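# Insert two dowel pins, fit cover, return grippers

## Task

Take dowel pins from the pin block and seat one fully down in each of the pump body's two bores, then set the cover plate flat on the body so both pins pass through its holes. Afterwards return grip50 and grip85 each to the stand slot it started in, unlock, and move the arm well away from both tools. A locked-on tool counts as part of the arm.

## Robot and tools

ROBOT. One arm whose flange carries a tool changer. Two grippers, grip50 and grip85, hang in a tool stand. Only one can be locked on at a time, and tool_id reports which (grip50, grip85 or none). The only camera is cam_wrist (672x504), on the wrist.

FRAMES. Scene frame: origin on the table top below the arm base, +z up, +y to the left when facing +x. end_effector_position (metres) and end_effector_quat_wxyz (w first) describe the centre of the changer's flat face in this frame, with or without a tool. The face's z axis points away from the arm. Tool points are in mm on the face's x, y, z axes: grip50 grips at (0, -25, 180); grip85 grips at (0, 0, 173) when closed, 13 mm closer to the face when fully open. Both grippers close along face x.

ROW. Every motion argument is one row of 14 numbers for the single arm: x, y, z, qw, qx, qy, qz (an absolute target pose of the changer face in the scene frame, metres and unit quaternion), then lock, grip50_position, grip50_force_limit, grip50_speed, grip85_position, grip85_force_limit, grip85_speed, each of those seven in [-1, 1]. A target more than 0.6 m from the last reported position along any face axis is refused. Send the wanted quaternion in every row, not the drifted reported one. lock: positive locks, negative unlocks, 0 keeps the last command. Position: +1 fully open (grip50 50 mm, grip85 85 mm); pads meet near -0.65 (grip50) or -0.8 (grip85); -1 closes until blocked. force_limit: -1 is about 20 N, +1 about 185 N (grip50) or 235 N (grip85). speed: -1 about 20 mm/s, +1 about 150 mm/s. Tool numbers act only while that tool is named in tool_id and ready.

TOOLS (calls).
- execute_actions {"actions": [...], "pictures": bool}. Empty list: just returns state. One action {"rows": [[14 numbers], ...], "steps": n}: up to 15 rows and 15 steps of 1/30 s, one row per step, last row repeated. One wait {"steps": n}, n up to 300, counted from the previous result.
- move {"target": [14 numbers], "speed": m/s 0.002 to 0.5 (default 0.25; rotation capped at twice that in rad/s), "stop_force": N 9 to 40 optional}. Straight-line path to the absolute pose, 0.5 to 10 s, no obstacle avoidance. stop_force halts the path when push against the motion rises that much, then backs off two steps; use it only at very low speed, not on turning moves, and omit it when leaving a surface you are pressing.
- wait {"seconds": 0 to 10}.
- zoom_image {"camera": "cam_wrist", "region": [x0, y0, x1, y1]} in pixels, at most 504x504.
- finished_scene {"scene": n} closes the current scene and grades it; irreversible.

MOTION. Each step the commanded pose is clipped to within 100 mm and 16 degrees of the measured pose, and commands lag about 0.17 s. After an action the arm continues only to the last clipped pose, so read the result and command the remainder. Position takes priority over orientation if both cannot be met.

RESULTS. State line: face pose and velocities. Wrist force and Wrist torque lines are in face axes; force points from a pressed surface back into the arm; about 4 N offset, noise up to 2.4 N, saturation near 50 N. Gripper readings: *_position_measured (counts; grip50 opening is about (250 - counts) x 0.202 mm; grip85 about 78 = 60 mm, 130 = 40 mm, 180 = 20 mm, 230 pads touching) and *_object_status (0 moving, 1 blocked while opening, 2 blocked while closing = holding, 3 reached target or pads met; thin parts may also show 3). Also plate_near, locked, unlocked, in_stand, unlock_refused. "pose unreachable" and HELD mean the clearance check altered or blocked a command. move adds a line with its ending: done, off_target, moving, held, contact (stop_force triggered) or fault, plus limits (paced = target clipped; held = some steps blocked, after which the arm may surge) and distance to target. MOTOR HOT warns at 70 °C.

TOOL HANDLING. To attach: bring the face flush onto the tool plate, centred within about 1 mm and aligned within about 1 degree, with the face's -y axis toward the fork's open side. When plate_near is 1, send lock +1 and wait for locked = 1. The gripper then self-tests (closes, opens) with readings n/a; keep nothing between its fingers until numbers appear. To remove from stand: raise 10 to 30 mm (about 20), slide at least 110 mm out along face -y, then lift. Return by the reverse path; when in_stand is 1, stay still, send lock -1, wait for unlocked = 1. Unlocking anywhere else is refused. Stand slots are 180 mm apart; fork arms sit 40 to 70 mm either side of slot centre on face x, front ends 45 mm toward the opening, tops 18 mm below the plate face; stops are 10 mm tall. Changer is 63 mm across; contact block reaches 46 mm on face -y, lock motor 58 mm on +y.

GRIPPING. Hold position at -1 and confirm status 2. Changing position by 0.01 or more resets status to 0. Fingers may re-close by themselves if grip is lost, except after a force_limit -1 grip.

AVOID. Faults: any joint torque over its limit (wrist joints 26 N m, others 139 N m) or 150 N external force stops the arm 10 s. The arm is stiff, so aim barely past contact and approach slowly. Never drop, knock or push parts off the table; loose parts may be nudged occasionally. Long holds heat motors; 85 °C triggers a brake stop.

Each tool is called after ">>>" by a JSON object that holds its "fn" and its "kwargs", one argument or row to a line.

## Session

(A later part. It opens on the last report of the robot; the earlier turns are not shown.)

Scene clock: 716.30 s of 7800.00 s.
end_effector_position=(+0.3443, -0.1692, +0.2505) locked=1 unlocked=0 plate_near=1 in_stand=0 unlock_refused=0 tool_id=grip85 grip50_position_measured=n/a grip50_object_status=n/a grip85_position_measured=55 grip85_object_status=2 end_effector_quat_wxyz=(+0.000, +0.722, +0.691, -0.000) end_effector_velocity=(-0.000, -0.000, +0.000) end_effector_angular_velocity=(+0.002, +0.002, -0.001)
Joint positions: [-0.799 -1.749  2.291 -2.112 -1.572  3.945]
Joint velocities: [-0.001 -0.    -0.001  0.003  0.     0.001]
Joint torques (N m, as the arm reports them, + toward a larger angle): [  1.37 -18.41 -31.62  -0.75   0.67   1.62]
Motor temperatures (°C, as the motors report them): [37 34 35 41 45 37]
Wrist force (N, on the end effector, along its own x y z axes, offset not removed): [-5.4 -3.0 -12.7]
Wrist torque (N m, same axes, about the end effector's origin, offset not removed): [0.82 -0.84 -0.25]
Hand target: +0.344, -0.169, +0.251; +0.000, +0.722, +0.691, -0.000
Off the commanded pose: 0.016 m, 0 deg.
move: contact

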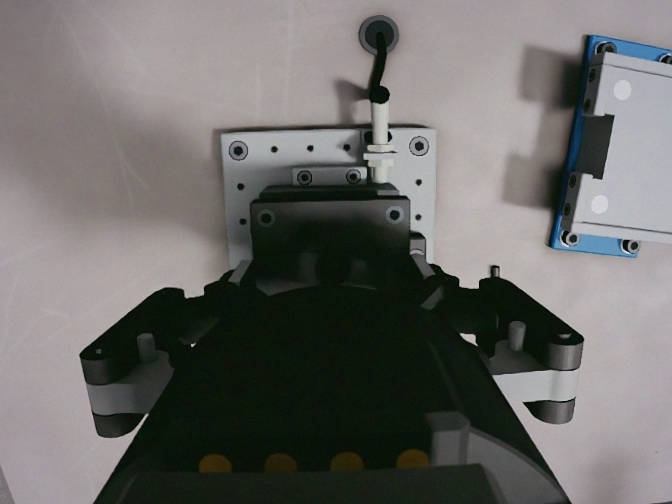

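>>> {"fn": "move", "kwargs": {
  "target": [0.3438,-0.1694,0.2520,0,0.7224,0.6915,0,0,0,0,0,-1,0,-0.5],
  "speed": 0.003
}}

>>> {"fn": "move", "kwargs": {
  "target": [0.3438,-0.1694,0.235,0,0.7224,0.6915,0,0,0,0,0,-1,0,-0.5],
  "speed": 0.002,
  "stop_force": 9
}}

Scene clock: 720.40 s of 7800.00 s.
end_effector_position=(+0.3438, -0.1694, +0.2519) locked=1 unlocked=0 plate_near=1 in_stand=0 unlock_refused=0 tool_id=grip85 grip50_position_measured=n/a grip50_object_status=n/a grip85_position_measured=55 grip85_object_status=2 end_effector_quat_wxyz=(+0.000, +0.722, +0.691, +0.000) end_effector_velocity=(-0.000, +0.000, +0.001) end_effector_angular_velocity=(+0.000, -0.000, -0.000)
Joint positions: [-0.8   -1.752  2.29  -2.107 -1.571  3.944]
Joint velocities: [-0.001 -0.002 -0.     0.003  0.    -0.001]
Joint torques (N m, as the arm reports them, + toward a larger angle): [-11.72 -29.94 -37.04  -2.77  -0.78  -1.57]
Motor temperatures (°C, as the motors report them): [37 34 35 41 45 37]
Wrist force (N, on the end effector, along its own x y z axes, offset not removed): [1.0 -0.2 1.3]
Wrist torque (N m, same axes, about the end effector's origin, offset not removed): [-0.09 0.09 -0.29]
Hand target: +0.344, -0.169, +0.252; +0.000, +0.722, +0.691, +0.000
Off the commanded pose: 0.000 m, 0 deg.
After step 90, 0.40 s passed at rest.
move: done

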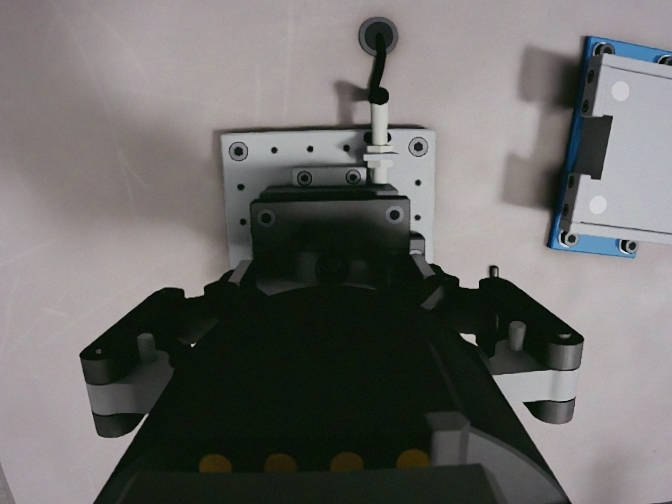

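Scene clock: 721.60 s of 7800.00 s.
end_effector_position=(+0.3438, -0.1694, +0.2502) locked=1 unlocked=0 plate_near=1 in_stand=0 unlock_refused=0 tool_id=grip85 grip50_position_measured=n/a grip50_object_status=n/a grip85_position_measured=55 grip85_object_status=2 end_effector_quat_wxyz=(+0.000, +0.722, +0.691, +0.000) end_effector_velocity=(+0.000, -0.000, +0.002) end_effector_angular_velocity=(-0.002, -0.002, +0.000)
Joint positions: [-0.8   -1.75   2.293 -2.113 -1.571  3.944]
Joint velocities: [-0.    -0.003 -0.003  0.003  0.    -0.   ]
Joint torques (N m, as the arm reports them, + toward a larger angle): [ -2.06 -18.01 -29.71   0.19   0.14   0.46]
Motor temperatures (°C, as the motors report them): [37 34 35 41 45 37]
Wrist force (N, on the end effector, along its own x y z axes, offset not removed): [-4.7 -0.6 -12.0]
Wrist torque (N m, same axes, about the end effector's origin, offset not removed): [0.22 -1.15 -0.16]
Hand target: +0.344, -0.169, +0.250; +0.000, +0.722, +0.691, +0.000
Off the commanded pose: 0.015 m, 0 deg.
move: contact

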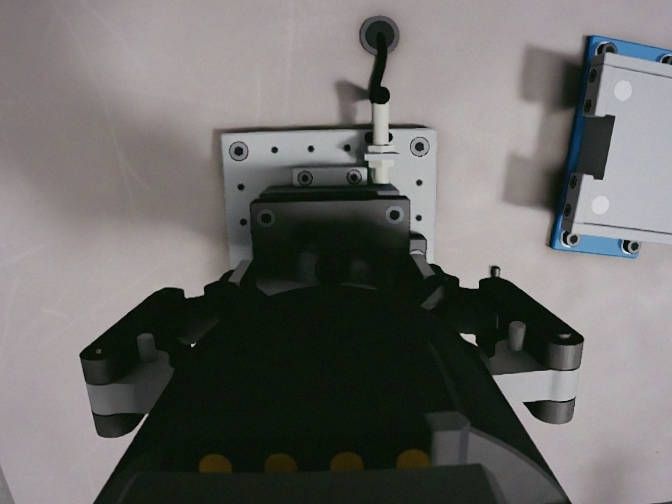

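Progress: now only −x_face force. Shift world y by −0.4 mm.

>>> {"fn": "move", "kwargs": {
  "target": [0.3438,-0.1698,0.2515,0,0.7224,0.6915,0,0,0,0,0,-1,0,-0.5],
  "speed": 0.003
}}

>>> {"fn": "move", "kwargs": {
  "target": [0.3438,-0.1698,0.235,0,0.7224,0.6915,0,0,0,0,0,-1,0,-0.5],
  "speed": 0.002,
  "stop_force": 9
}}

Scene clock: 724.93 s of 7800.00 s.
end_effector_position=(+0.3438, -0.1698, +0.2514) locked=1 unlocked=0 plate_near=1 in_stand=0 unlock_refused=0 tool_id=grip85 grip50_position_measured=n/a grip50_object_status=n/a grip85_position_measured=55 grip85_object_status=2 end_effector_quat_wxyz=(+0.000, +0.722, +0.691, +0.000) end_effector_velocity=(-0.000, -0.000, +0.000) end_effector_angular_velocity=(+0.000, -0.000, +0.001)
Joint positions: [-0.801 -1.751  2.29  -2.109 -1.571  3.943]
Joint velocities: [-0.001 -0.001 -0.     0.001  0.001 -0.002]
Joint torques (N m, as the arm reports them, + toward a larger angle): [-11.39 -30.78 -37.69  -2.41  -1.15  -1.56]
Motor temperatures (°C, as the motors report them): [37 34 35 41 45 37]
Wrist force (N, on the end effector, along its own x y z axes, offset not removed): [-0.9 -1.8 3.9]
Wrist torque (N m, same axes, about the end effector's origin, offset not removed): [-0.32 0.18 -0.13]
Hand target: +0.344, -0.170, +0.251; +0.000, +0.722, +0.691, +0.000
Off the commanded pose: 0.000 m, 0 deg.
move: done

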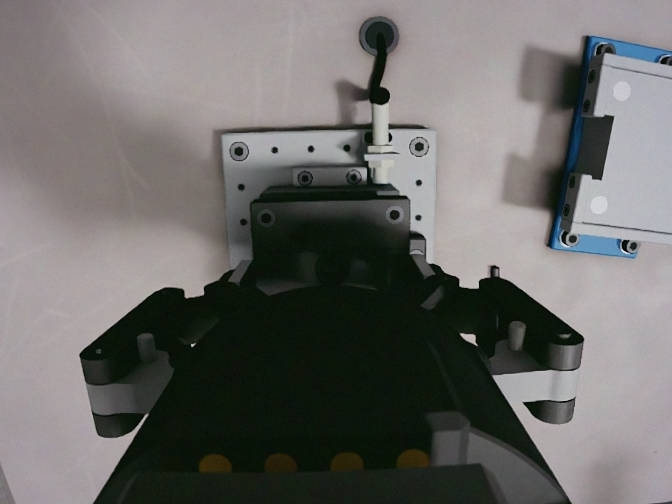

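Scene clock: 725.97 s of 7800.00 s.
end_effector_position=(+0.3438, -0.1698, +0.2500) locked=1 unlocked=0 plate_near=1 in_stand=0 unlock_refused=0 tool_id=grip85 grip50_position_measured=n/a grip50_object_status=n/a grip85_position_measured=55 grip85_object_status=2 end_effector_quat_wxyz=(+0.000, +0.722, +0.691, +0.000) end_effector_velocity=(-0.000, +0.000, +0.000) end_effector_angular_velocity=(+0.001, +0.001, +0.000)
Joint positions: [-0.801 -1.749  2.293 -2.113 -1.571  3.943]
Joint velocities: [-0.001 -0.001 -0.     0.002  0.    -0.001]
Joint torques (N m, as the arm reports them, + toward a larger angle): [ -6.68 -21.74 -34.51  -0.64  -0.51  -0.4 ]
Motor temperatures (°C, as the motors report them): [37 34 35 41 45 37]
Wrist force (N, on the end effector, along its own x y z axes, offset not removed): [-5.1 0.0 1.0]
Wrist torque (N m, same axes, about the end effector's origin, offset not removed): [-0.26 -0.93 -0.07]
Hand target: +0.344, -0.170, +0.250; +0.000, +0.722, +0.691, +0.000
Off the commanded pose: 0.015 m, 0 deg.
move: contact

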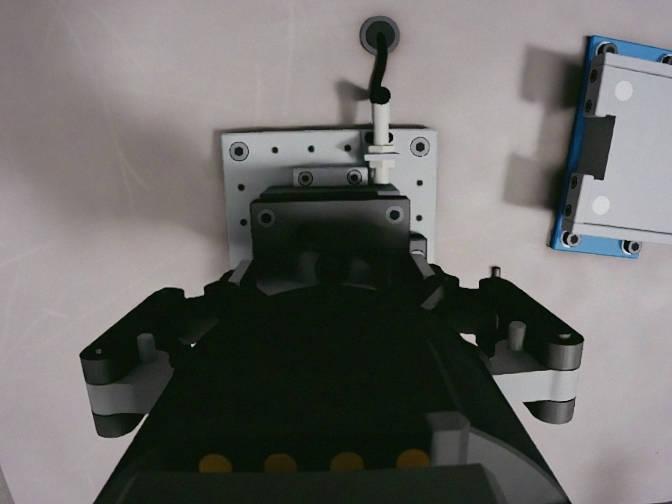

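Still −x; slipping down the chamfer. Shift further −0.4 and descend.

>>> {"fn": "move", "kwargs": {
  "target": [0.3438,-0.1702,0.2503,0,0.7224,0.6915,0,0,0,0,0,-1,0,-0.5],
  "speed": 0.002
}}

>>> {"fn": "move", "kwargs": {
  "target": [0.3438,-0.1702,0.240,0,0.7224,0.6915,0,0,0,0,0,-1,0,-0.5],
  "speed": 0.002,
  "stop_force": 9
}}

Scene clock: 729.17 s of 7800.00 s.
end_effector_position=(+0.3438, -0.1702, +0.2503) locked=1 unlocked=0 plate_near=1 in_stand=0 unlock_refused=0 tool_id=grip85 grip50_position_measured=n/a grip50_object_status=n/a grip85_position_measured=55 grip85_object_status=2 end_effector_quat_wxyz=(+0.000, +0.722, +0.691, +0.000) end_effector_velocity=(+0.001, -0.000, -0.000) end_effector_angular_velocity=(+0.001, +0.000, +0.002)
Joint positions: [-0.802 -1.749  2.292 -2.113 -1.571  3.942]
Joint velocities: [-0.     0.003 -0.002  0.     0.001 -0.002]
Joint torques (N m, as the arm reports them, + toward a larger angle): [-12.88 -10.09 -38.16  -2.46  -1.31  -1.74]
Motor temperatures (°C, as the motors report them): [37 34 35 41 45 37]
Wrist force (N, on the end effector, along its own x y z axes, offset not removed): [-0.3 -1.9 3.2]
Wrist torque (N m, same axes, about the end effector's origin, offset not removed): [-0.12 0.06 -0.13]
Hand target: +0.344, -0.170, +0.250; +0.000, +0.722, +0.691, +0.000
Off the commanded pose: 0.000 m, 0 deg.
move: done

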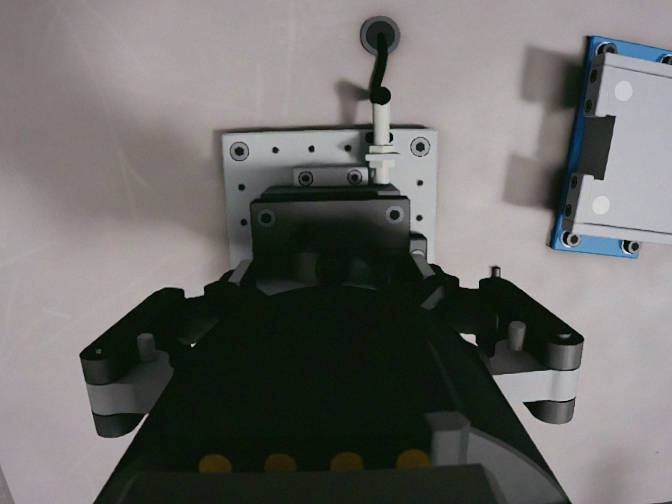

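Scene clock: 734.57 s of 7800.00 s.
end_effector_position=(+0.3438, -0.1702, +0.2401) locked=1 unlocked=0 plate_near=1 in_stand=0 unlock_refused=0 tool_id=grip85 grip50_position_measured=n/a grip50_object_status=n/a grip85_position_measured=55 grip85_object_status=2 end_effector_quat_wxyz=(+0.000, +0.722, +0.691, +0.000) end_effector_velocity=(+0.000, +0.000, +0.000) end_effector_angular_velocity=(-0.001, -0.001, +0.001)
Joint positions: [-0.802 -1.732  2.309 -2.147 -1.571  3.942]
Joint velocities: [ 0.    -0.     0.001 -0.002  0.    -0.001]
Joint torques (N m, as the arm reports them, + toward a larger angle): [-11.35  -8.49 -14.93  -5.    -1.97  -2.06]
Motor temperatures (°C, as the motors report them): [37 34 35 41 45 37]
Wrist force (N, on the end effector, along its own x y z axes, offset not removed): [-3.2 1.7 2.1]
Wrist torque (N m, same axes, about the end effector's origin, offset not removed): [-0.43 -0.06 -0.05]
Hand target: +0.344, -0.170, +0.240; -0.000, +0.722, +0.691, +0.000
Off the commanded pose: 0.000 m, 0 deg.
move: done

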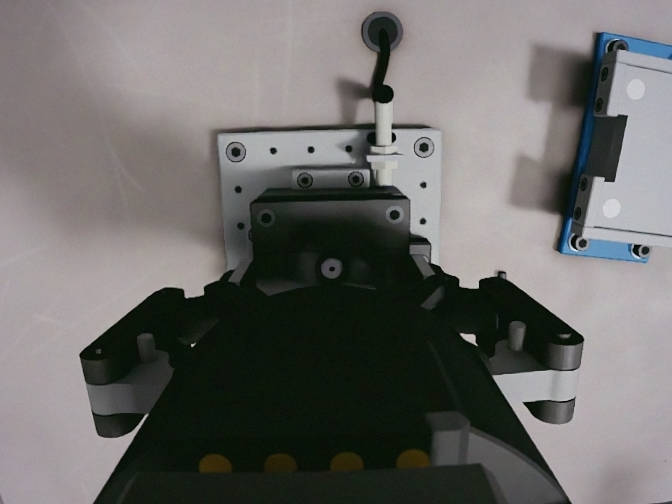

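>>> {"fn": "move", "kwargs": {
  "target": [0.3438,-0.1702,0.218,0,0.7224,0.6915,0,0,0,0,0,-1,0,-0.5],
  "speed": 0.0025,
  "stop_force": 9
}}

Scene clock: 740.20 s of 7800.00 s.
end_effector_position=(+0.3438, -0.1702, +0.2314) locked=1 unlocked=0 plate_near=1 in_stand=0 unlock_refused=0 tool_id=grip85 grip50_position_measured=n/a grip50_object_status=n/a grip85_position_measured=55 grip85_object_status=2 end_effector_quat_wxyz=(-0.000, +0.722, +0.691, +0.000) end_effector_velocity=(+0.000, +0.000, -0.000) end_effector_angular_velocity=(+0.004, +0.003, +0.001)
Joint positions: [-0.802 -1.717  2.323 -2.176 -1.571  3.942]
Joint velocities: [ 0.001  0.002 -0.002  0.006  0.    -0.   ]
Joint torques (N m, as the arm reports them, + toward a larger angle): [-10.76 -26.54 -33.92  -0.8   -2.01  -2.36]
Motor temperatures (°C, as the motors report them): [37 34 35 41 45 37]
Wrist force (N, on the end effector, along its own x y z axes, offset not removed): [0.9 0.7 -5.4]
Wrist torque (N m, same axes, about the end effector's origin, offset not removed): [-0.34 -0.42 0.56]
Hand target: +0.344, -0.170, +0.232; -0.000, +0.722, +0.691, -0.000
Off the commanded pose: 0.013 m, 0 deg.
move: contact

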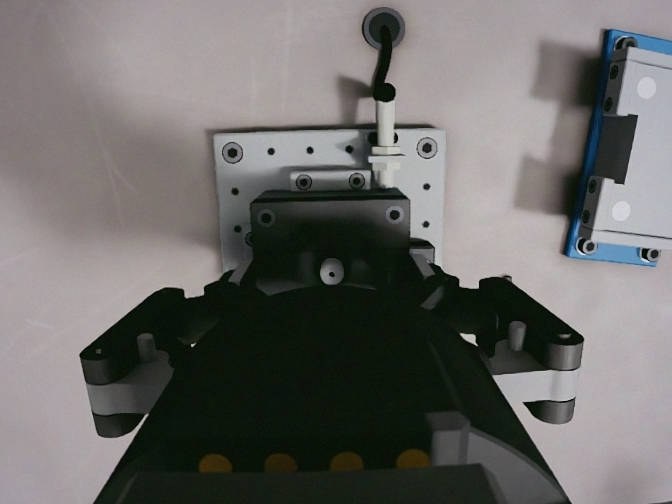

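>>> {"fn": "move", "kwargs": {
  "target": [0.3438,-0.1702,0.2325,0,0.7260,0.6877,0,0,0,0,0,-1,0,-0.5],
  "speed": 0.002
}}

>>> {"fn": "move", "kwargs": {
  "target": [0.3438,-0.1702,0.218,0,0.7260,0.6877,0,0,0,0,0,-1,0,-0.5],
  "speed": 0.002,
  "stop_force": 9
}}

Scene clock: 747.10 s of 7800.00 s.
end_effector_position=(+0.3438, -0.1702, +0.2325) locked=1 unlocked=0 plate_near=1 in_stand=0 unlock_refused=0 tool_id=grip85 grip50_position_measured=n/a grip50_object_status=n/a grip85_position_measured=56 grip85_object_status=2 end_effector_quat_wxyz=(-0.000, +0.726, +0.688, -0.000) end_effector_velocity=(+0.000, -0.000, +0.000) end_effector_angular_velocity=(+0.000, -0.001, -0.002)
Joint positions: [-0.802 -1.718  2.322 -2.173 -1.571  3.953]
Joint velocities: [-0.     0.001 -0.001  0.     0.001  0.002]
Joint torques (N m, as the arm reports them, + toward a larger angle): [ -0.15 -43.3  -44.78  -1.41  -1.86   4.58]
Motor temperatures (°C, as the motors report them): [37 34 35 41 45 37]
Wrist force (N, on the end effector, along its own x y z axes, offset not removed): [-11.6 10.0 44.1]
Wrist torque (N m, same axes, about the end effector's origin, offset not removed): [-2.00 -1.71 -2.34]
Hand target: +0.344, -0.170, +0.232; +0.000, +0.726, +0.688, +0.000
Off the commanded pose: 0.000 m, 0 deg.
After step 90, 1.07 s passed at rest.
move: done

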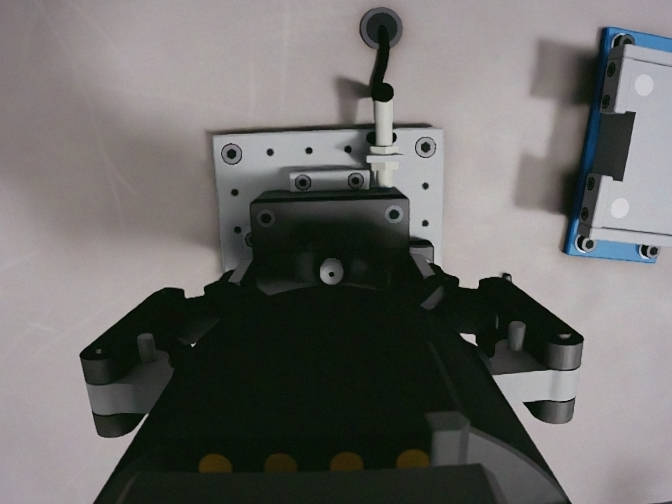

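Scene clock: 747.60 s of 7800.00 s.
end_effector_position=(+0.3438, -0.1702, +0.2323) locked=1 unlocked=0 plate_near=1 in_stand=0 unlock_refused=0 tool_id=grip85 grip50_position_measured=n/a grip50_object_status=n/a grip85_position_measured=56 grip85_object_status=2 end_effector_quat_wxyz=(+0.000, +0.726, +0.688, -0.000) end_effector_velocity=(-0.000, +0.000, -0.000) end_effector_angular_velocity=(+0.002, +0.002, +0.000)
Joint positions: [-0.802 -1.718  2.322 -2.174 -1.571  3.953]
Joint velocities: [ 0.     0.    -0.001  0.003 -0.    -0.   ]
Joint torques (N m, as the arm reports them, + toward a larger angle): [  1.36 -24.62 -37.68  -2.5   -1.5    3.15]
Motor temperatures (°C, as the motors report them): [37 34 35 41 45 37]
Wrist force (N, on the end effector, along its own x y z axes, offset not removed): [-0.3 0.6 7.3]
Wrist torque (N m, same axes, about the end effector's origin, offset not removed): [0.38 0.15 -2.58]
Hand target: +0.344, -0.170, +0.232; +0.000, +0.726, +0.688, -0.000
Off the commanded pose: 0.014 m, 0 deg.
move: contact

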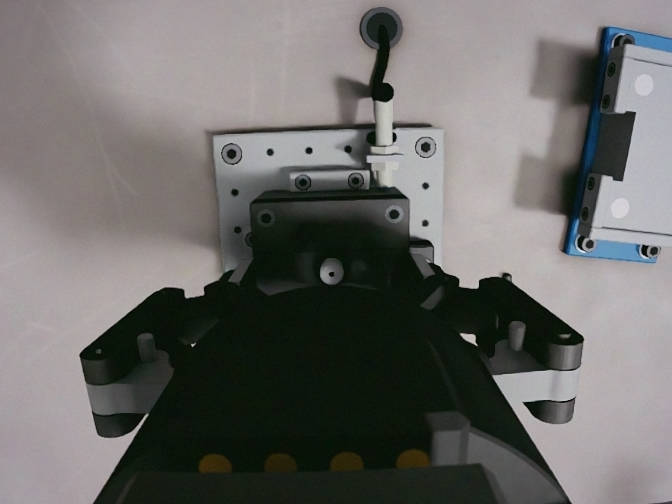

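>>> {"fn": "move", "kwargs": {
  "target": [0.3438,-0.1702,0.2323,0,0.7232,0.6906,0,0,0,0,0,-1,0,-0.5],
  "speed": 0.002
}}

>>> {"fn": "move", "kwargs": {
  "target": [0.3438,-0.1702,0.218,0,0.7232,0.6906,0,0,0,0,0,-1,0,-0.5],
  "speed": 0.002,
  "stop_force": 15
}}

Scene clock: 752.70 s of 7800.00 s.
end_effector_position=(+0.3438, -0.1702, +0.2323) locked=1 unlocked=0 plate_near=1 in_stand=0 unlock_refused=0 tool_id=grip85 grip50_position_measured=n/a grip50_object_status=n/a grip85_position_measured=56 grip85_object_status=2 end_effector_quat_wxyz=(+0.000, +0.723, +0.691, -0.000) end_effector_velocity=(-0.000, +0.001, -0.000) end_effector_angular_velocity=(+0.001, +0.002, +0.002)
Joint positions: [-0.802 -1.718  2.322 -2.174 -1.571  3.945]
Joint velocities: [ 0.001 -0.     0.001  0.001 -0.    -0.001]
Joint torques (N m, as the arm reports them, + toward a larger angle): [  4.64  -9.88 -16.89  -5.67   2.51  -1.77]
Motor temperatures (°C, as the motors report them): [37 34 35 41 45 37]
Wrist force (N, on the end effector, along its own x y z axes, offset not removed): [-1.6 -2.0 5.2]
Wrist torque (N m, same axes, about the end effector's origin, offset not removed): [-0.37 -0.05 -0.08]
Hand target: +0.344, -0.170, +0.232; -0.000, +0.723, +0.691, -0.000
Off the commanded pose: 0.000 m, 0 deg.
move: done

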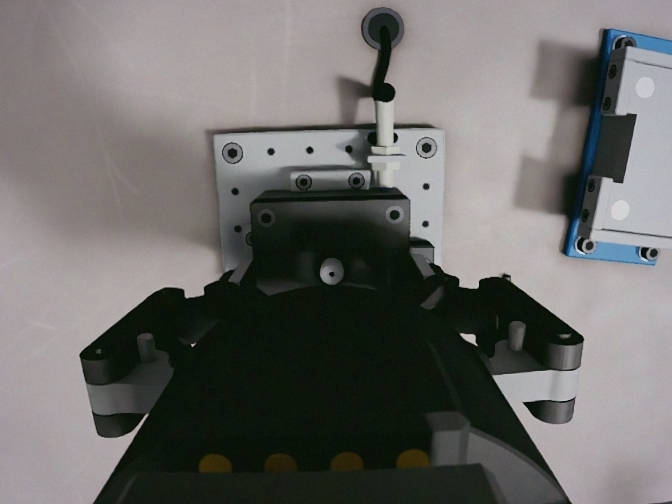

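Scene clock: 753.67 s of 7800.00 s.
end_effector_position=(+0.3438, -0.1702, +0.2311) locked=1 unlocked=0 plate_near=1 in_stand=0 unlock_refused=0 tool_id=grip85 grip50_position_measured=n/a grip50_object_status=n/a grip85_position_measured=56 grip85_object_status=2 end_effector_quat_wxyz=(+0.000, +0.723, +0.691, -0.000) end_effector_velocity=(-0.001, +0.001, -0.001) end_effector_angular_velocity=(+0.003, +0.004, -0.001)
Joint positions: [-0.802 -1.716  2.324 -2.178 -1.571  3.945]
Joint velocities: [-0.     0.002  0.001  0.002 -0.     0.001]
Joint torques (N m, as the arm reports them, + toward a larger angle): [  4.57  -9.82 -22.64  -2.83   2.24   1.36]
Motor temperatures (°C, as the motors report them): [37 34 35 41 45 37]
Wrist force (N, on the end effector, along its own x y z axes, offset not removed): [14.3 -13.1 -42.3]
Wrist torque (N m, same axes, about the end effector's origin, offset not removed): [1.97 1.60 -0.09]
Hand target: +0.344, -0.170, +0.231; +0.000, +0.723, +0.691, -0.000
Off the commanded pose: 0.013 m, 0 deg.
move: contact

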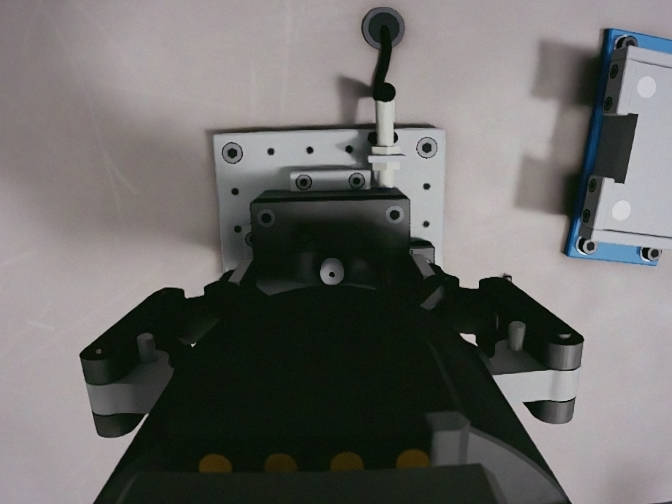

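>>> {"fn": "move", "kwargs": {
  "target": [0.3438,-0.1702,0.2314,0,0.7232,0.6906,0,0,0,0,0,-1,0,-0.5],
  "speed": 0.002
}}

>>> {"fn": "zoom_image", "kwargs": {
  "camera": "cam_wrist",
  "region": [230,160,430,300]
}}

Scene clock: 760.40 s of 7800.00 s.
end_effector_position=(+0.3438, -0.1702, +0.2314) locked=1 unlocked=0 plate_near=1 in_stand=0 unlock_refused=0 tool_id=grip85 grip50_position_measured=n/a grip50_object_status=n/a grip85_position_measured=56 grip85_object_status=2 end_effector_quat_wxyz=(-0.000, +0.723, +0.691, -0.000) end_effector_velocity=(-0.000, +0.000, -0.001) end_effector_angular_velocity=(+0.002, +0.001, +0.001)
Joint positions: [-0.802 -1.716  2.323 -2.177 -1.571  3.945]
Joint velocities: [-0.001  0.001  0.001  0.001  0.    -0.002]
Joint torques (N m, as the arm reports them, + toward a larger angle): [  7.12 -30.31 -34.74  -1.4    2.24  -1.73]
Motor temperatures (°C, as the motors report them): [37 34 35 41 45 37]
Wrist force (N, on the end effector, along its own x y z axes, offset not removed): [-3.7 0.6 1.4]
Wrist torque (N m, same axes, about the end effector's origin, offset not removed): [-0.22 0.25 -0.14]
Hand target: +0.344, -0.170, +0.231; +0.000, +0.723, +0.691, -0.000
Off the commanded pose: 0.000 m, 0 deg.
After step 90, 3.03 s passed at rest.
move: done

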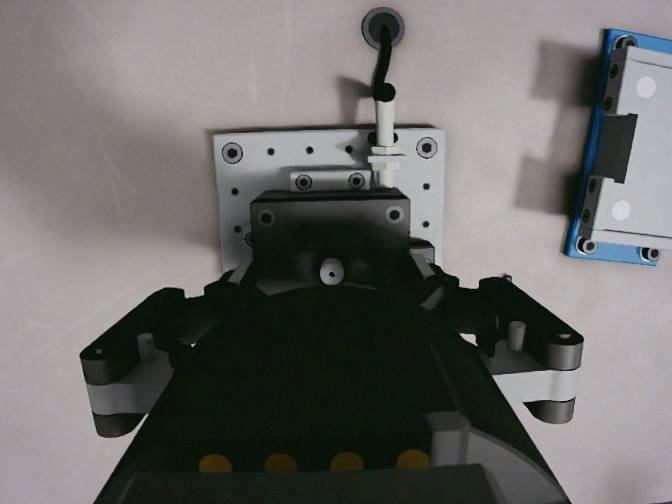

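Region (230, 160, 430, 300) of cam_wrist's 672x504 image, scaled by 2.520, with more detail than that image has; it fills the top 353 rows of this view, and the rest is white.

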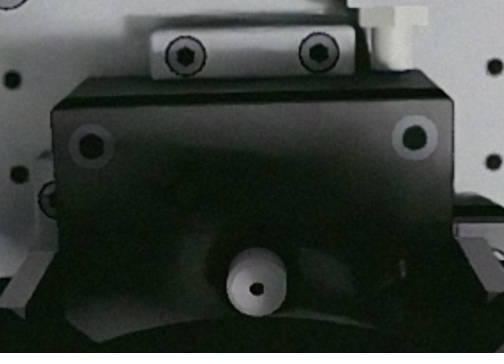

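>>> {"fn": "move", "kwargs": {
  "target": [0.3438,-0.1702,0.2314,0,0.7232,0.6906,0,0,0,0,0,1,0,-0.5],
  "speed": 0.002
}}

>>> {"fn": "move", "kwargs": {
  "target": [0.3438,-0.1702,0.30,0,0.7232,0.6906,0,0,0,0,0,1,0,-0.5],
  "speed": 0.05
}}

>>> {"fn": "move", "kwargs": {
  "target": [0.41,-0.1702,0.30,0,0.7232,0.6906,0,0,0,0,0,1,0,-0.5],
  "speed": 0.05
}}

>>> {"fn": "zoom_image", "kwargs": {
  "camera": "cam_wrist",
  "region": [220,30,440,250]
}}

Scene clock: 765.03 s of 7800.00 s.
end_effector_position=(+0.3438, -0.1702, +0.2314) locked=1 unlocked=0 plate_near=1 in_stand=0 unlock_refused=0 tool_id=grip85 grip50_position_measured=n/a grip50_object_status=n/a grip85_position_measured=3 grip85_object_status=3 end_effector_quat_wxyz=(-0.000, +0.723, +0.691, +0.000) end_effector_velocity=(-0.000, -0.000, +0.001) end_effector_angular_velocity=(-0.001, -0.000, -0.001)
Joint positions: [-0.802 -1.716  2.323 -2.177 -1.571  3.945]
Joint velocities: [-0.001 -0.001 -0.     0.001 -0.001  0.001]
Joint torques (N m, as the arm reports them, + toward a larger angle): [ 11.83 -30.41 -34.25  -3.11   1.76  -1.86]
Motor temperatures (°C, as the motors report them): [37 34 35 41 45 37]
Wrist force (N, on the end effector, along its own x y z axes, offset not removed): [-0.1 -0.2 2.5]
Wrist torque (N m, same axes, about the end effector's origin, offset not removed): [-0.03 0.14 -0.28]
Hand target: +0.344, -0.170, +0.231; -0.000, +0.723, +0.691, +0.000
Off the commanded pose: 0.000 m, 0 deg.
After step 90, 0.87 s passed at rest.
move: done

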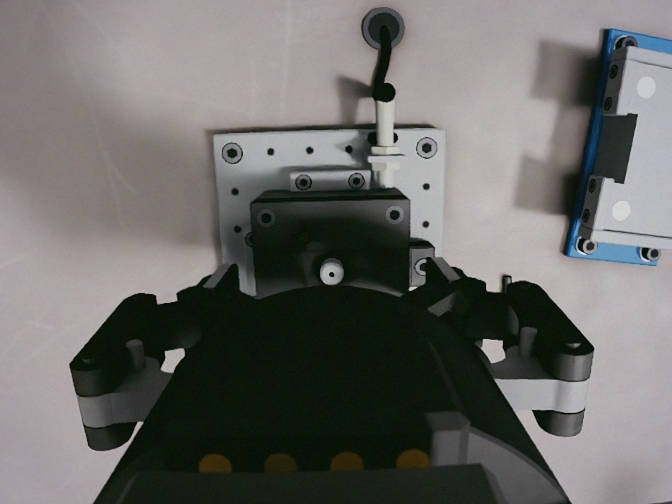

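Scene clock: 766.83 s of 7800.00 s.
end_effector_position=(+0.3440, -0.1703, +0.2996) locked=1 unlocked=0 plate_near=1 in_stand=0 unlock_refused=0 tool_id=grip85 grip50_position_measured=n/a grip50_object_status=n/a grip85_position_measured=3 grip85_object_status=3 end_effector_quat_wxyz=(+0.000, +0.723, +0.691, +0.000) end_effector_velocity=(+0.000, -0.000, +0.002) end_effector_angular_velocity=(+0.001, +0.001, -0.000)
Joint positions: [-0.802 -1.815  2.2   -1.955 -1.571  3.945]
Joint velocities: [-0.    -0.001 -0.006  0.008 -0.    -0.   ]
Joint torques (N m, as the arm reports them, + toward a larger angle): [  0.46 -29.2  -38.49  -1.86  -0.29  -0.5 ]
Motor temperatures (°C, as the motors report them): [37 34 35 41 45 37]
Wrist force (N, on the end effector, along its own x y z axes, offset not removed): [1.9 0.6 1.4]
Wrist torque (N m, same axes, about the end effector's origin, offset not removed): [0.03 0.00 0.01]
Hand target: +0.344, -0.170, +0.300; +0.000, +0.723, +0.691, -0.000
Off the commanded pose: 0.000 m, 0 deg.
move: done

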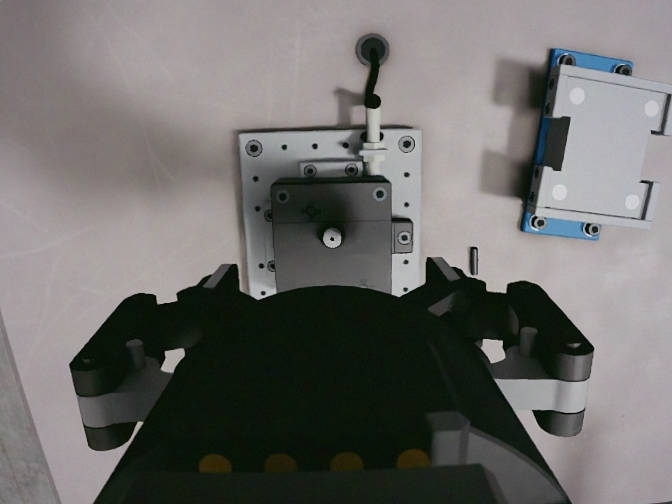

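Scene clock: 768.60 s of 7800.00 s.
end_effector_position=(+0.4096, -0.1702, +0.2999) locked=1 unlocked=0 plate_near=1 in_stand=0 unlock_refused=0 tool_id=grip85 grip50_position_measured=n/a grip50_object_status=n/a grip85_position_measured=3 grip85_object_status=3 end_effector_quat_wxyz=(-0.000, +0.723, +0.691, -0.000) end_effector_velocity=(+0.003, -0.001, +0.000) end_effector_angular_velocity=(-0.001, -0.001, +0.000)
Joint positions: [-0.686 -1.653  2.068 -1.985 -1.572  4.06 ]
Joint velocities: [ 0.004  0.007 -0.008 -0.001 -0.001  0.004]
Joint torques (N m, as the arm reports them, + toward a larger angle): [ 13.39 -16.7  -37.68  -5.84  -2.58   1.8 ]
Motor temperatures (°C, as the motors report them): [37 34 35 41 45 37]
Wrist force (N, on the end effector, along its own x y z axes, offset not removed): [0.5 1.1 0.5]
Wrist torque (N m, same axes, about the end effector's origin, offset not removed): [0.05 0.07 -0.09]
Hand target: +0.410, -0.170, +0.300; -0.000, +0.723, +0.691, -0.000
Off the commanded pose: 0.000 m, 0 deg.
move: done

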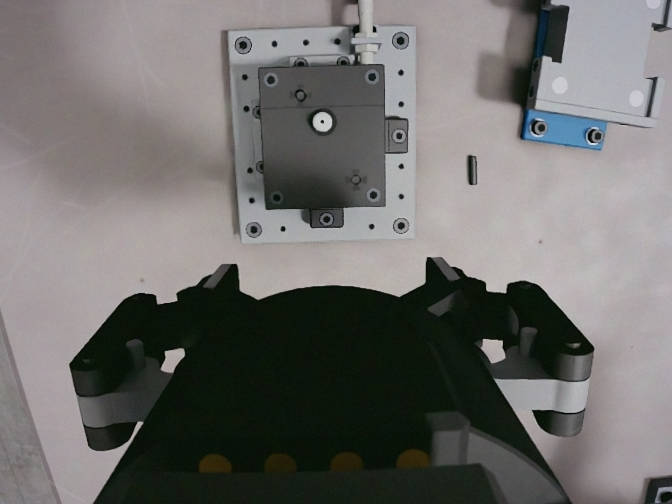

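Region (220, 30, 440, 250) of cam_wrist's 672x504 image, scaled by 2.291, with more detail than that image has.

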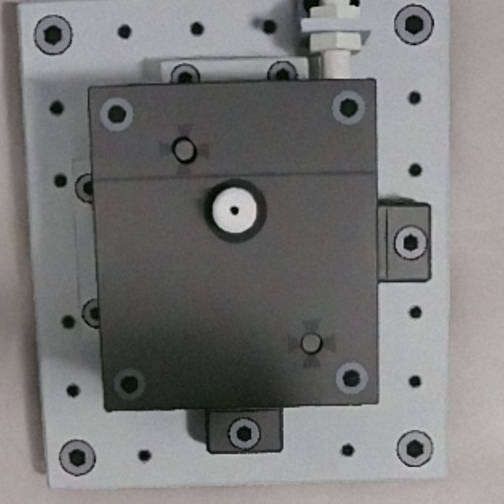

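>>> {"fn": "move", "kwargs": {
  "target": [0.49,0.1357,0.325,0,0.7296,0.6839,0,0,0,0,0,1,0,0],
  "speed": 0.25
}}

>>> {"fn": "move", "kwargs": {
  "target": [0.5066,0.1346,0.319,0,0.7296,0.6839,0,0,0,0,0,1,0,0],
  "speed": 0.03
}}

>>> {"fn": "move", "kwargs": {
  "target": [0.6343,0.1263,0.319,0,0.7296,0.6839,0,0,0,0,0,1,0,0],
  "speed": 0.06
}}

>>> {"fn": "move", "kwargs": {
  "target": [0.6343,0.1263,0.2975,0,0.7296,0.6839,0,0,0,0,0,1,0,0],
  "speed": 0.006,
  "stop_force": 10
}}

>>> {"fn": "execute_actions", "kwargs": {
  "actions": [
    {"rows":[[0.6343,0.1263,0.2992,0,0.7296,0.6839,0,-1,0,0,0,1,0,0]],"steps":15}
  ],
  "pictures": false
}}

>>> {"fn": "execute_actions", "kwargs": {
  "actions": [
    {"rows":[[0.6343,0.1263,0.2992,0,0.7296,0.6839,0,-1,0,0,0,1,0,0]],"steps":15}
  ],
  "pictures": false
}}

>>> {"fn": "execute_actions", "kwargs": {
  "actions": [
    {"rows":[[0.6343,0.1263,0.2992,0,0.7296,0.6839,0,-1,0,0,0,1,0,0]],"steps":10}
  ],
  "pictures": false
}}

Scene clock: 777.30 s of 7800.00 s.
end_effector_position=(+0.4896, +0.1352, +0.3249) locked=1 unlocked=0 plate_near=1 in_stand=0 unlock_refused=0 tool_id=grip85 grip50_position_measured=n/a grip50_object_status=n/a grip85_position_measured=3 grip85_object_status=3 end_effector_quat_wxyz=(+0.000, +0.730, +0.684, -0.001) end_effector_velocity=(+0.001, +0.002, -0.001) end_effector_angular_velocity=(-0.001, +0.003, -0.001)
Joint positions: [ 0.016 -1.517  1.866 -1.917 -1.573  4.781]
Joint velocities: [ 0.004  0.006 -0.003  0.001 -0.001  0.005]
Joint torques (N m, as the arm reports them, + toward a larger angle): [ 12.41 -22.76 -38.86  -2.23  -2.19   2.15]
Motor temperatures (°C, as the motors report them): [37 34 35 41 45 37]
Wrist force (N, on the end effector, along its own x y z axes, offset not removed): [4.1 -1.8 4.2]
Wrist torque (N m, same axes, about the end effector's origin, offset not removed): [-0.06 0.01 -0.23]
Hand target: +0.490, +0.135, +0.325; +0.000, +0.730, +0.684, -0.001
Off the commanded pose: 0.001 m, 0 deg.
After step 90, 3.70 s passed at rest.
move: done

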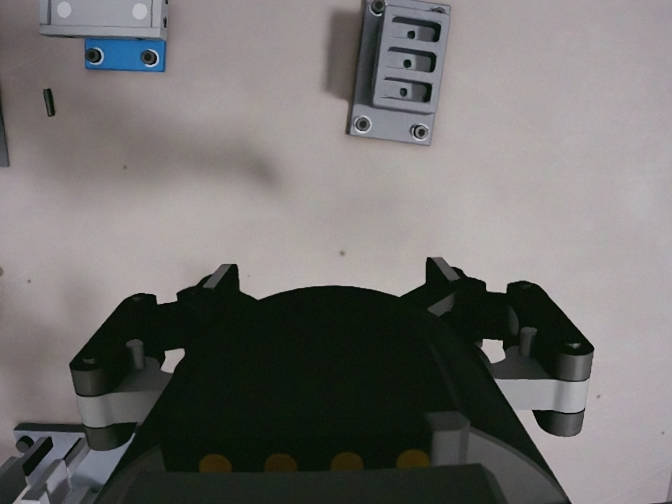

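Scene clock: 778.27 s of 7800.00 s.
end_effector_position=(+0.5063, +0.1346, +0.3191) locked=1 unlocked=0 plate_near=1 in_stand=0 unlock_refused=0 tool_id=grip85 grip50_position_measured=n/a grip50_object_status=n/a grip85_position_measured=3 grip85_object_status=3 end_effector_quat_wxyz=(+0.000, +0.730, +0.684, -0.000) end_effector_velocity=(+0.002, -0.000, +0.000) end_effector_angular_velocity=(+0.001, -0.002, +0.000)
Joint positions: [ 0.014 -1.475  1.837 -1.931 -1.57   4.779]
Joint velocities: [-0.     0.004 -0.005 -0.001  0.001 -0.001]
Joint torques (N m, as the arm reports them, + toward a larger angle): [-12.4  -25.95 -36.52  -5.65   2.33  -1.66]
Motor temperatures (°C, as the motors report them): [37 34 35 41 45 37]
Wrist force (N, on the end effector, along its own x y z axes, offset not removed): [-3.1 -0.9 0.5]
Wrist torque (N m, same axes, about the end effector's origin, offset not removed): [-0.04 0.31 -0.13]
Hand target: +0.507, +0.135, +0.319; -0.000, +0.730, +0.684, +0.000
Off the commanded pose: 0.000 m, 0 deg.
move: done

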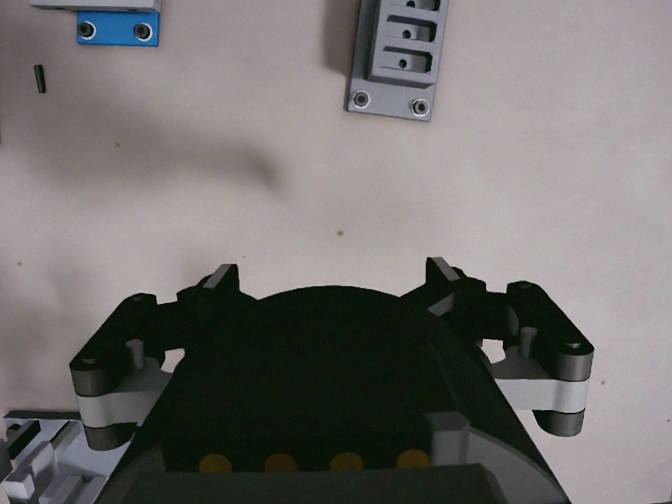

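Scene clock: 780.87 s of 7800.00 s.
end_effector_position=(+0.6340, +0.1263, +0.3188) locked=1 unlocked=0 plate_near=1 in_stand=0 unlock_refused=0 tool_id=grip85 grip50_position_measured=n/a grip50_object_status=n/a grip85_position_measured=3 grip85_object_status=3 end_effector_quat_wxyz=(-0.000, +0.730, +0.684, +0.000) end_effector_velocity=(+0.002, +0.000, -0.000) end_effector_angular_velocity=(-0.000, +0.003, +0.001)
Joint positions: [ 0.001 -1.192  1.479 -1.856 -1.57   4.766]
Joint velocities: [ 0.001  0.006 -0.008  0.005 -0.    -0.   ]
Joint torques (N m, as the arm reports them, + toward a larger angle): [-11.72 -39.25 -40.66  -2.05   0.95  -1.67]
Motor temperatures (°C, as the motors report them): [37 34 35 41 45 37]
Wrist force (N, on the end effector, along its own x y z axes, offset not removed): [0.3 -0.6 1.3]
Wrist torque (N m, same axes, about the end effector's origin, offset not removed): [-0.14 0.11 -0.21]
Hand target: +0.634, +0.126, +0.319; -0.000, +0.730, +0.684, +0.000
Off the commanded pose: 0.000 m, 0 deg.
move: done

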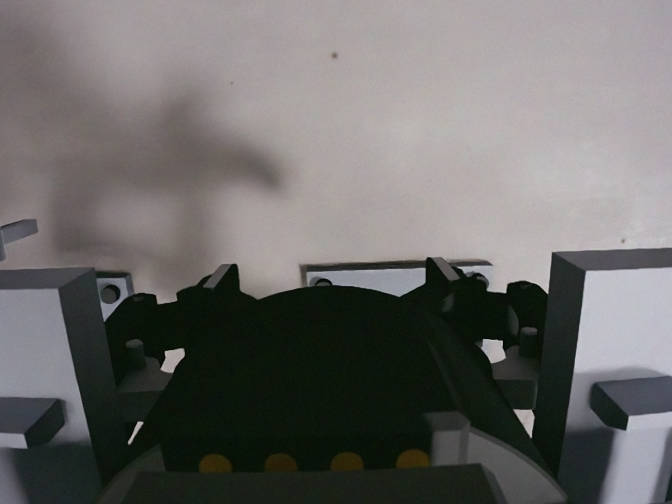

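Scene clock: 784.57 s of 7800.00 s.
end_effector_position=(+0.6343, +0.1263, +0.2990) locked=1 unlocked=0 plate_near=1 in_stand=1 unlock_refused=0 tool_id=grip85 grip50_position_measured=n/a grip50_object_status=n/a grip85_position_measured=3 grip85_object_status=3 end_effector_quat_wxyz=(+0.000, +0.730, +0.684, +0.000) end_effector_velocity=(-0.000, -0.000, +0.001) end_effector_angular_velocity=(-0.000, +0.005, -0.001)
Joint positions: [ 0.001 -1.177  1.511 -1.903 -1.57   4.766]
Joint velocities: [ 0.    -0.001 -0.004  0.009 -0.     0.001]
Joint torques (N m, as the arm reports them, + toward a larger angle): [-11.51 -33.37 -24.27   0.81  -2.29  -1.42]
Motor temperatures (°C, as the motors report them): [37 34 35 41 45 37]
Wrist force (N, on the end effector, along its own x y z axes, offset not removed): [0.1 1.6 -29.1]
Wrist torque (N m, same axes, about the end effector's origin, offset not removed): [0.35 1.91 0.02]
Hand target: +0.634, +0.126, +0.299; +0.000, +0.730, +0.684, +0.000
Off the commanded pose: 0.002 m, 0 deg.
move: contact

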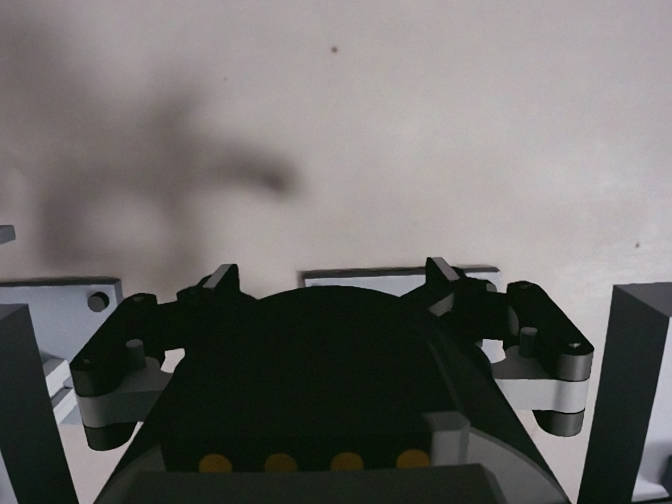

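Scene clock: 785.07 s of 7800.00 s.
end_effector_position=(+0.6343, +0.1263, +0.2992) locked=0 unlocked=0 plate_near=1 in_stand=1 unlock_refused=0 tool_id=none grip50_position_measured=n/a grip50_object_status=n/a grip85_position_measured=n/a grip85_object_status=n/a end_effector_quat_wxyz=(-0.000, +0.730, +0.684, -0.000) end_effector_velocity=(+0.000, -0.001, -0.000) end_effector_angular_velocity=(+0.002, +0.001, -0.001)
Joint positions: [ 0.001 -1.177  1.51  -1.902 -1.57   4.766]
Joint velocities: [-0.001  0.001 -0.     0.001  0.002 -0.001]
Joint torques (N m, as the arm reports them, + toward a larger angle): [-10.8  -27.03 -30.46  -1.43  -2.24  -0.56]
Motor temperatures (°C, as the motors report them): [37 34 35 41 45 37]
Wrist force (N, on the end effector, along its own x y z axes, offset not removed): [2.0 -3.6 -7.8]
Wrist torque (N m, same axes, about the end effector's origin, offset not removed): [0.04 0.16 -0.26]
Hand target: +0.634, +0.126, +0.299; -0.000, +0.730, +0.684, -0.000
Off the commanded pose: 0.000 m, 0 deg.
Steps of this call (steps 1 to 15: all 15 steps of this action). Readings (end_effector_position | what the end effector reports):
1: (+0.6342, +0.1263, +0.2990) | locked=1 unlocked=0 plate_near=1 in_stand=1 unlock_refused=0 tool_id=grip85 grip50_position_measured=n/a grip50_object_status=n/a grip85_position_measured=3 grip85_object_status=3
2: (+0.6342, +0.1263, +0.2991) | locked=1 unlocked=0 plate_near=1 in_stand=1 unlock_refused=0 tool_id=grip85 grip50_position_measured=n/a grip50_object_status=n/a grip85_position_measured=3 grip85_object_status=3
4: (+0.6342, +0.1263, +0.2991) | locked=1 unlocked=0 plate_near=1 in_stand=1 unlock_refused=0 tool_id=grip85 grip50_position_measured=n/a grip50_object_status=n/a grip85_position_measured=3 grip85_object_status=3
8: (+0.6343, +0.1263, +0.2991) | locked=0 unlocked=0 plate_near=1 in_stand=1 unlock_refused=0 tool_id=none grip50_position_measured=n/a grip50_object_status=n/a grip85_position_measured=n/a grip85_object_status=n/a
15: the state above

Scene clock: 785.57 s of 7800.00 s.
end_effector_position=(+0.6343, +0.1263, +0.2992) locked=0 unlocked=1 plate_near=1 in_stand=1 unlock_refused=0 tool_id=none grip50_position_measured=n/a grip50_object_status=n/a grip85_position_measured=n/a grip85_object_status=n/a end_effector_quat_wxyz=(-0.000, +0.730, +0.684, -0.000) end_effector_velocity=(+0.000, -0.000, +0.000) end_effector_angular_velocity=(-0.000, +0.000, -0.001)
Joint positions: [ 0.001 -1.177  1.51  -1.902 -1.57   4.766]
Joint velocities: [-0.    -0.    -0.001  0.001 -0.     0.   ]
Joint torques (N m, as the arm reports them, + toward a larger angle): [-10.65 -28.67 -31.64  -3.2   -2.38  -0.24]
Motor temperatures (°C, as the motors report them): [37 34 35 41 45 37]
Wrist force (N, on the end effector, along its own x y z axes, offset not removed): [0.4 -3.9 -9.3]
Wrist torque (N m, same axes, about the end effector's origin, offset not removed): [-0.03 0.13 -0.04]
Hand target: +0.634, +0.126, +0.299; -0.000, +0.730, +0.684, -0.000
Off the commanded pose: 0.000 m, 0 deg.
Steps of this call (steps 1 to 15: all 15 steps of this action). Readings (end_effector_position | what the end effector reports):
1: (+0.6343, +0.1263, +0.2992) | locked=0 unlocked=0 plate_near=1 in_stand=1 unlock_refused=0 tool_id=none grip50_position_measured=n/a grip50_object_status=n/a grip85_position_measured=n/a grip85_object_status=n/a
2: (+0.6343, +0.1263, +0.2992) | locked=0 unlocked=0 plate_near=1 in_stand=1 unlock_refused=0 tool_id=none grip50_position_measured=n/a grip50_object_status=n/a grip85_position_measured=n/a grip85_object_status=n/a
4: (+0.6343, +0.1263, +0.2992) | locked=0 unlocked=0 plate_near=1 in_stand=1 unlock_refused=0 tool_id=none grip50_position_measured=n/a grip50_object_status=n/a grip85_position_measured=n/a grip85_object_status=n/a
8: (+0.6343, +0.1263, +0.2992) | locked=0 unlocked=0 plate_near=1 in_stand=1 unlock_refused=0 tool_id=none grip50_position_measured=n/a grip50_object_status=n/a grip85_position_measured=n/a grip85_object_status=n/a
15: the state above

Scene clock: 785.90 s of 7800.00 s.
end_effector_position=(+0.6343, +0.1263, +0.2992) locked=0 unlocked=1 plate_near=1 in_stand=1 unlock_refused=0 tool_id=none grip50_position_measured=n/a grip50_object_status=n/a grip85_position_measured=n/a grip85_object_status=n/a end_effector_quat_wxyz=(-0.000, +0.730, +0.684, -0.000) end_effector_velocity=(+0.000, -0.000, -0.001) end_effector_angular_velocity=(-0.000, +0.002, -0.001)
Joint positions: [ 0.001 -1.177  1.51  -1.902 -1.57   4.766]
Joint velocities: [-0.     0.002  0.001 -0.001 -0.     0.001]
Joint torques (N m, as the arm reports them, + toward a larger angle): [ -9.7  -30.77 -30.78  -4.22  -2.3    0.22]
Motor temperatures (°C, as the motors report them): [37 34 35 41 45 37]
Wrist force (N, on the end effector, along its own x y z axes, offset not removed): [1.9 -0.8 -5.4]
Wrist torque (N m, same axes, about the end effector's origin, offset not removed): [0.31 0.24 -0.31]
Hand target: +0.634, +0.126, +0.299; -0.000, +0.730, +0.684, -0.000
Off the commanded pose: 0.000 m, 0 deg.
Steps of this call (steps 1 to 10: all 10 steps of this action). Readings (end_effector_position | what the end effector reports):
1: (+0.6343, +0.1263, +0.2992) | locked=0 unlocked=1 plate_near=1 in_stand=1 unlock_refused=0 tool_id=none grip50_position_measured=n/a grip50_object_status=n/a grip85_position_measured=n/a grip85_object_status=n/a
2: (+0.6343, +0.1263, +0.2992) | locked=0 unlocked=1 plate_near=1 in_stand=1 unlock_refused=0 tool_id=none grip50_position_measured=n/a grip50_object_status=n/a grip85_position_measured=n/a grip85_object_status=n/a
4: (+0.6343, +0.1263, +0.2992) | locked=0 unlocked=1 plate_near=1 in_stand=1 unlock_refused=0 tool_id=none grip50_position_measured=n/a grip50_object_status=n/a grip85_position_measured=n/a grip85_object_status=n/a
8: (+0.6343, +0.1263, +0.2992) | locked=0 unlocked=1 plate_near=1 in_stand=1 unlock_refused=0 tool_id=none grip50_position_measured=n/a grip50_object_status=n/a grip85_position_measured=n/a grip85_object_status=n/a
10: the state above


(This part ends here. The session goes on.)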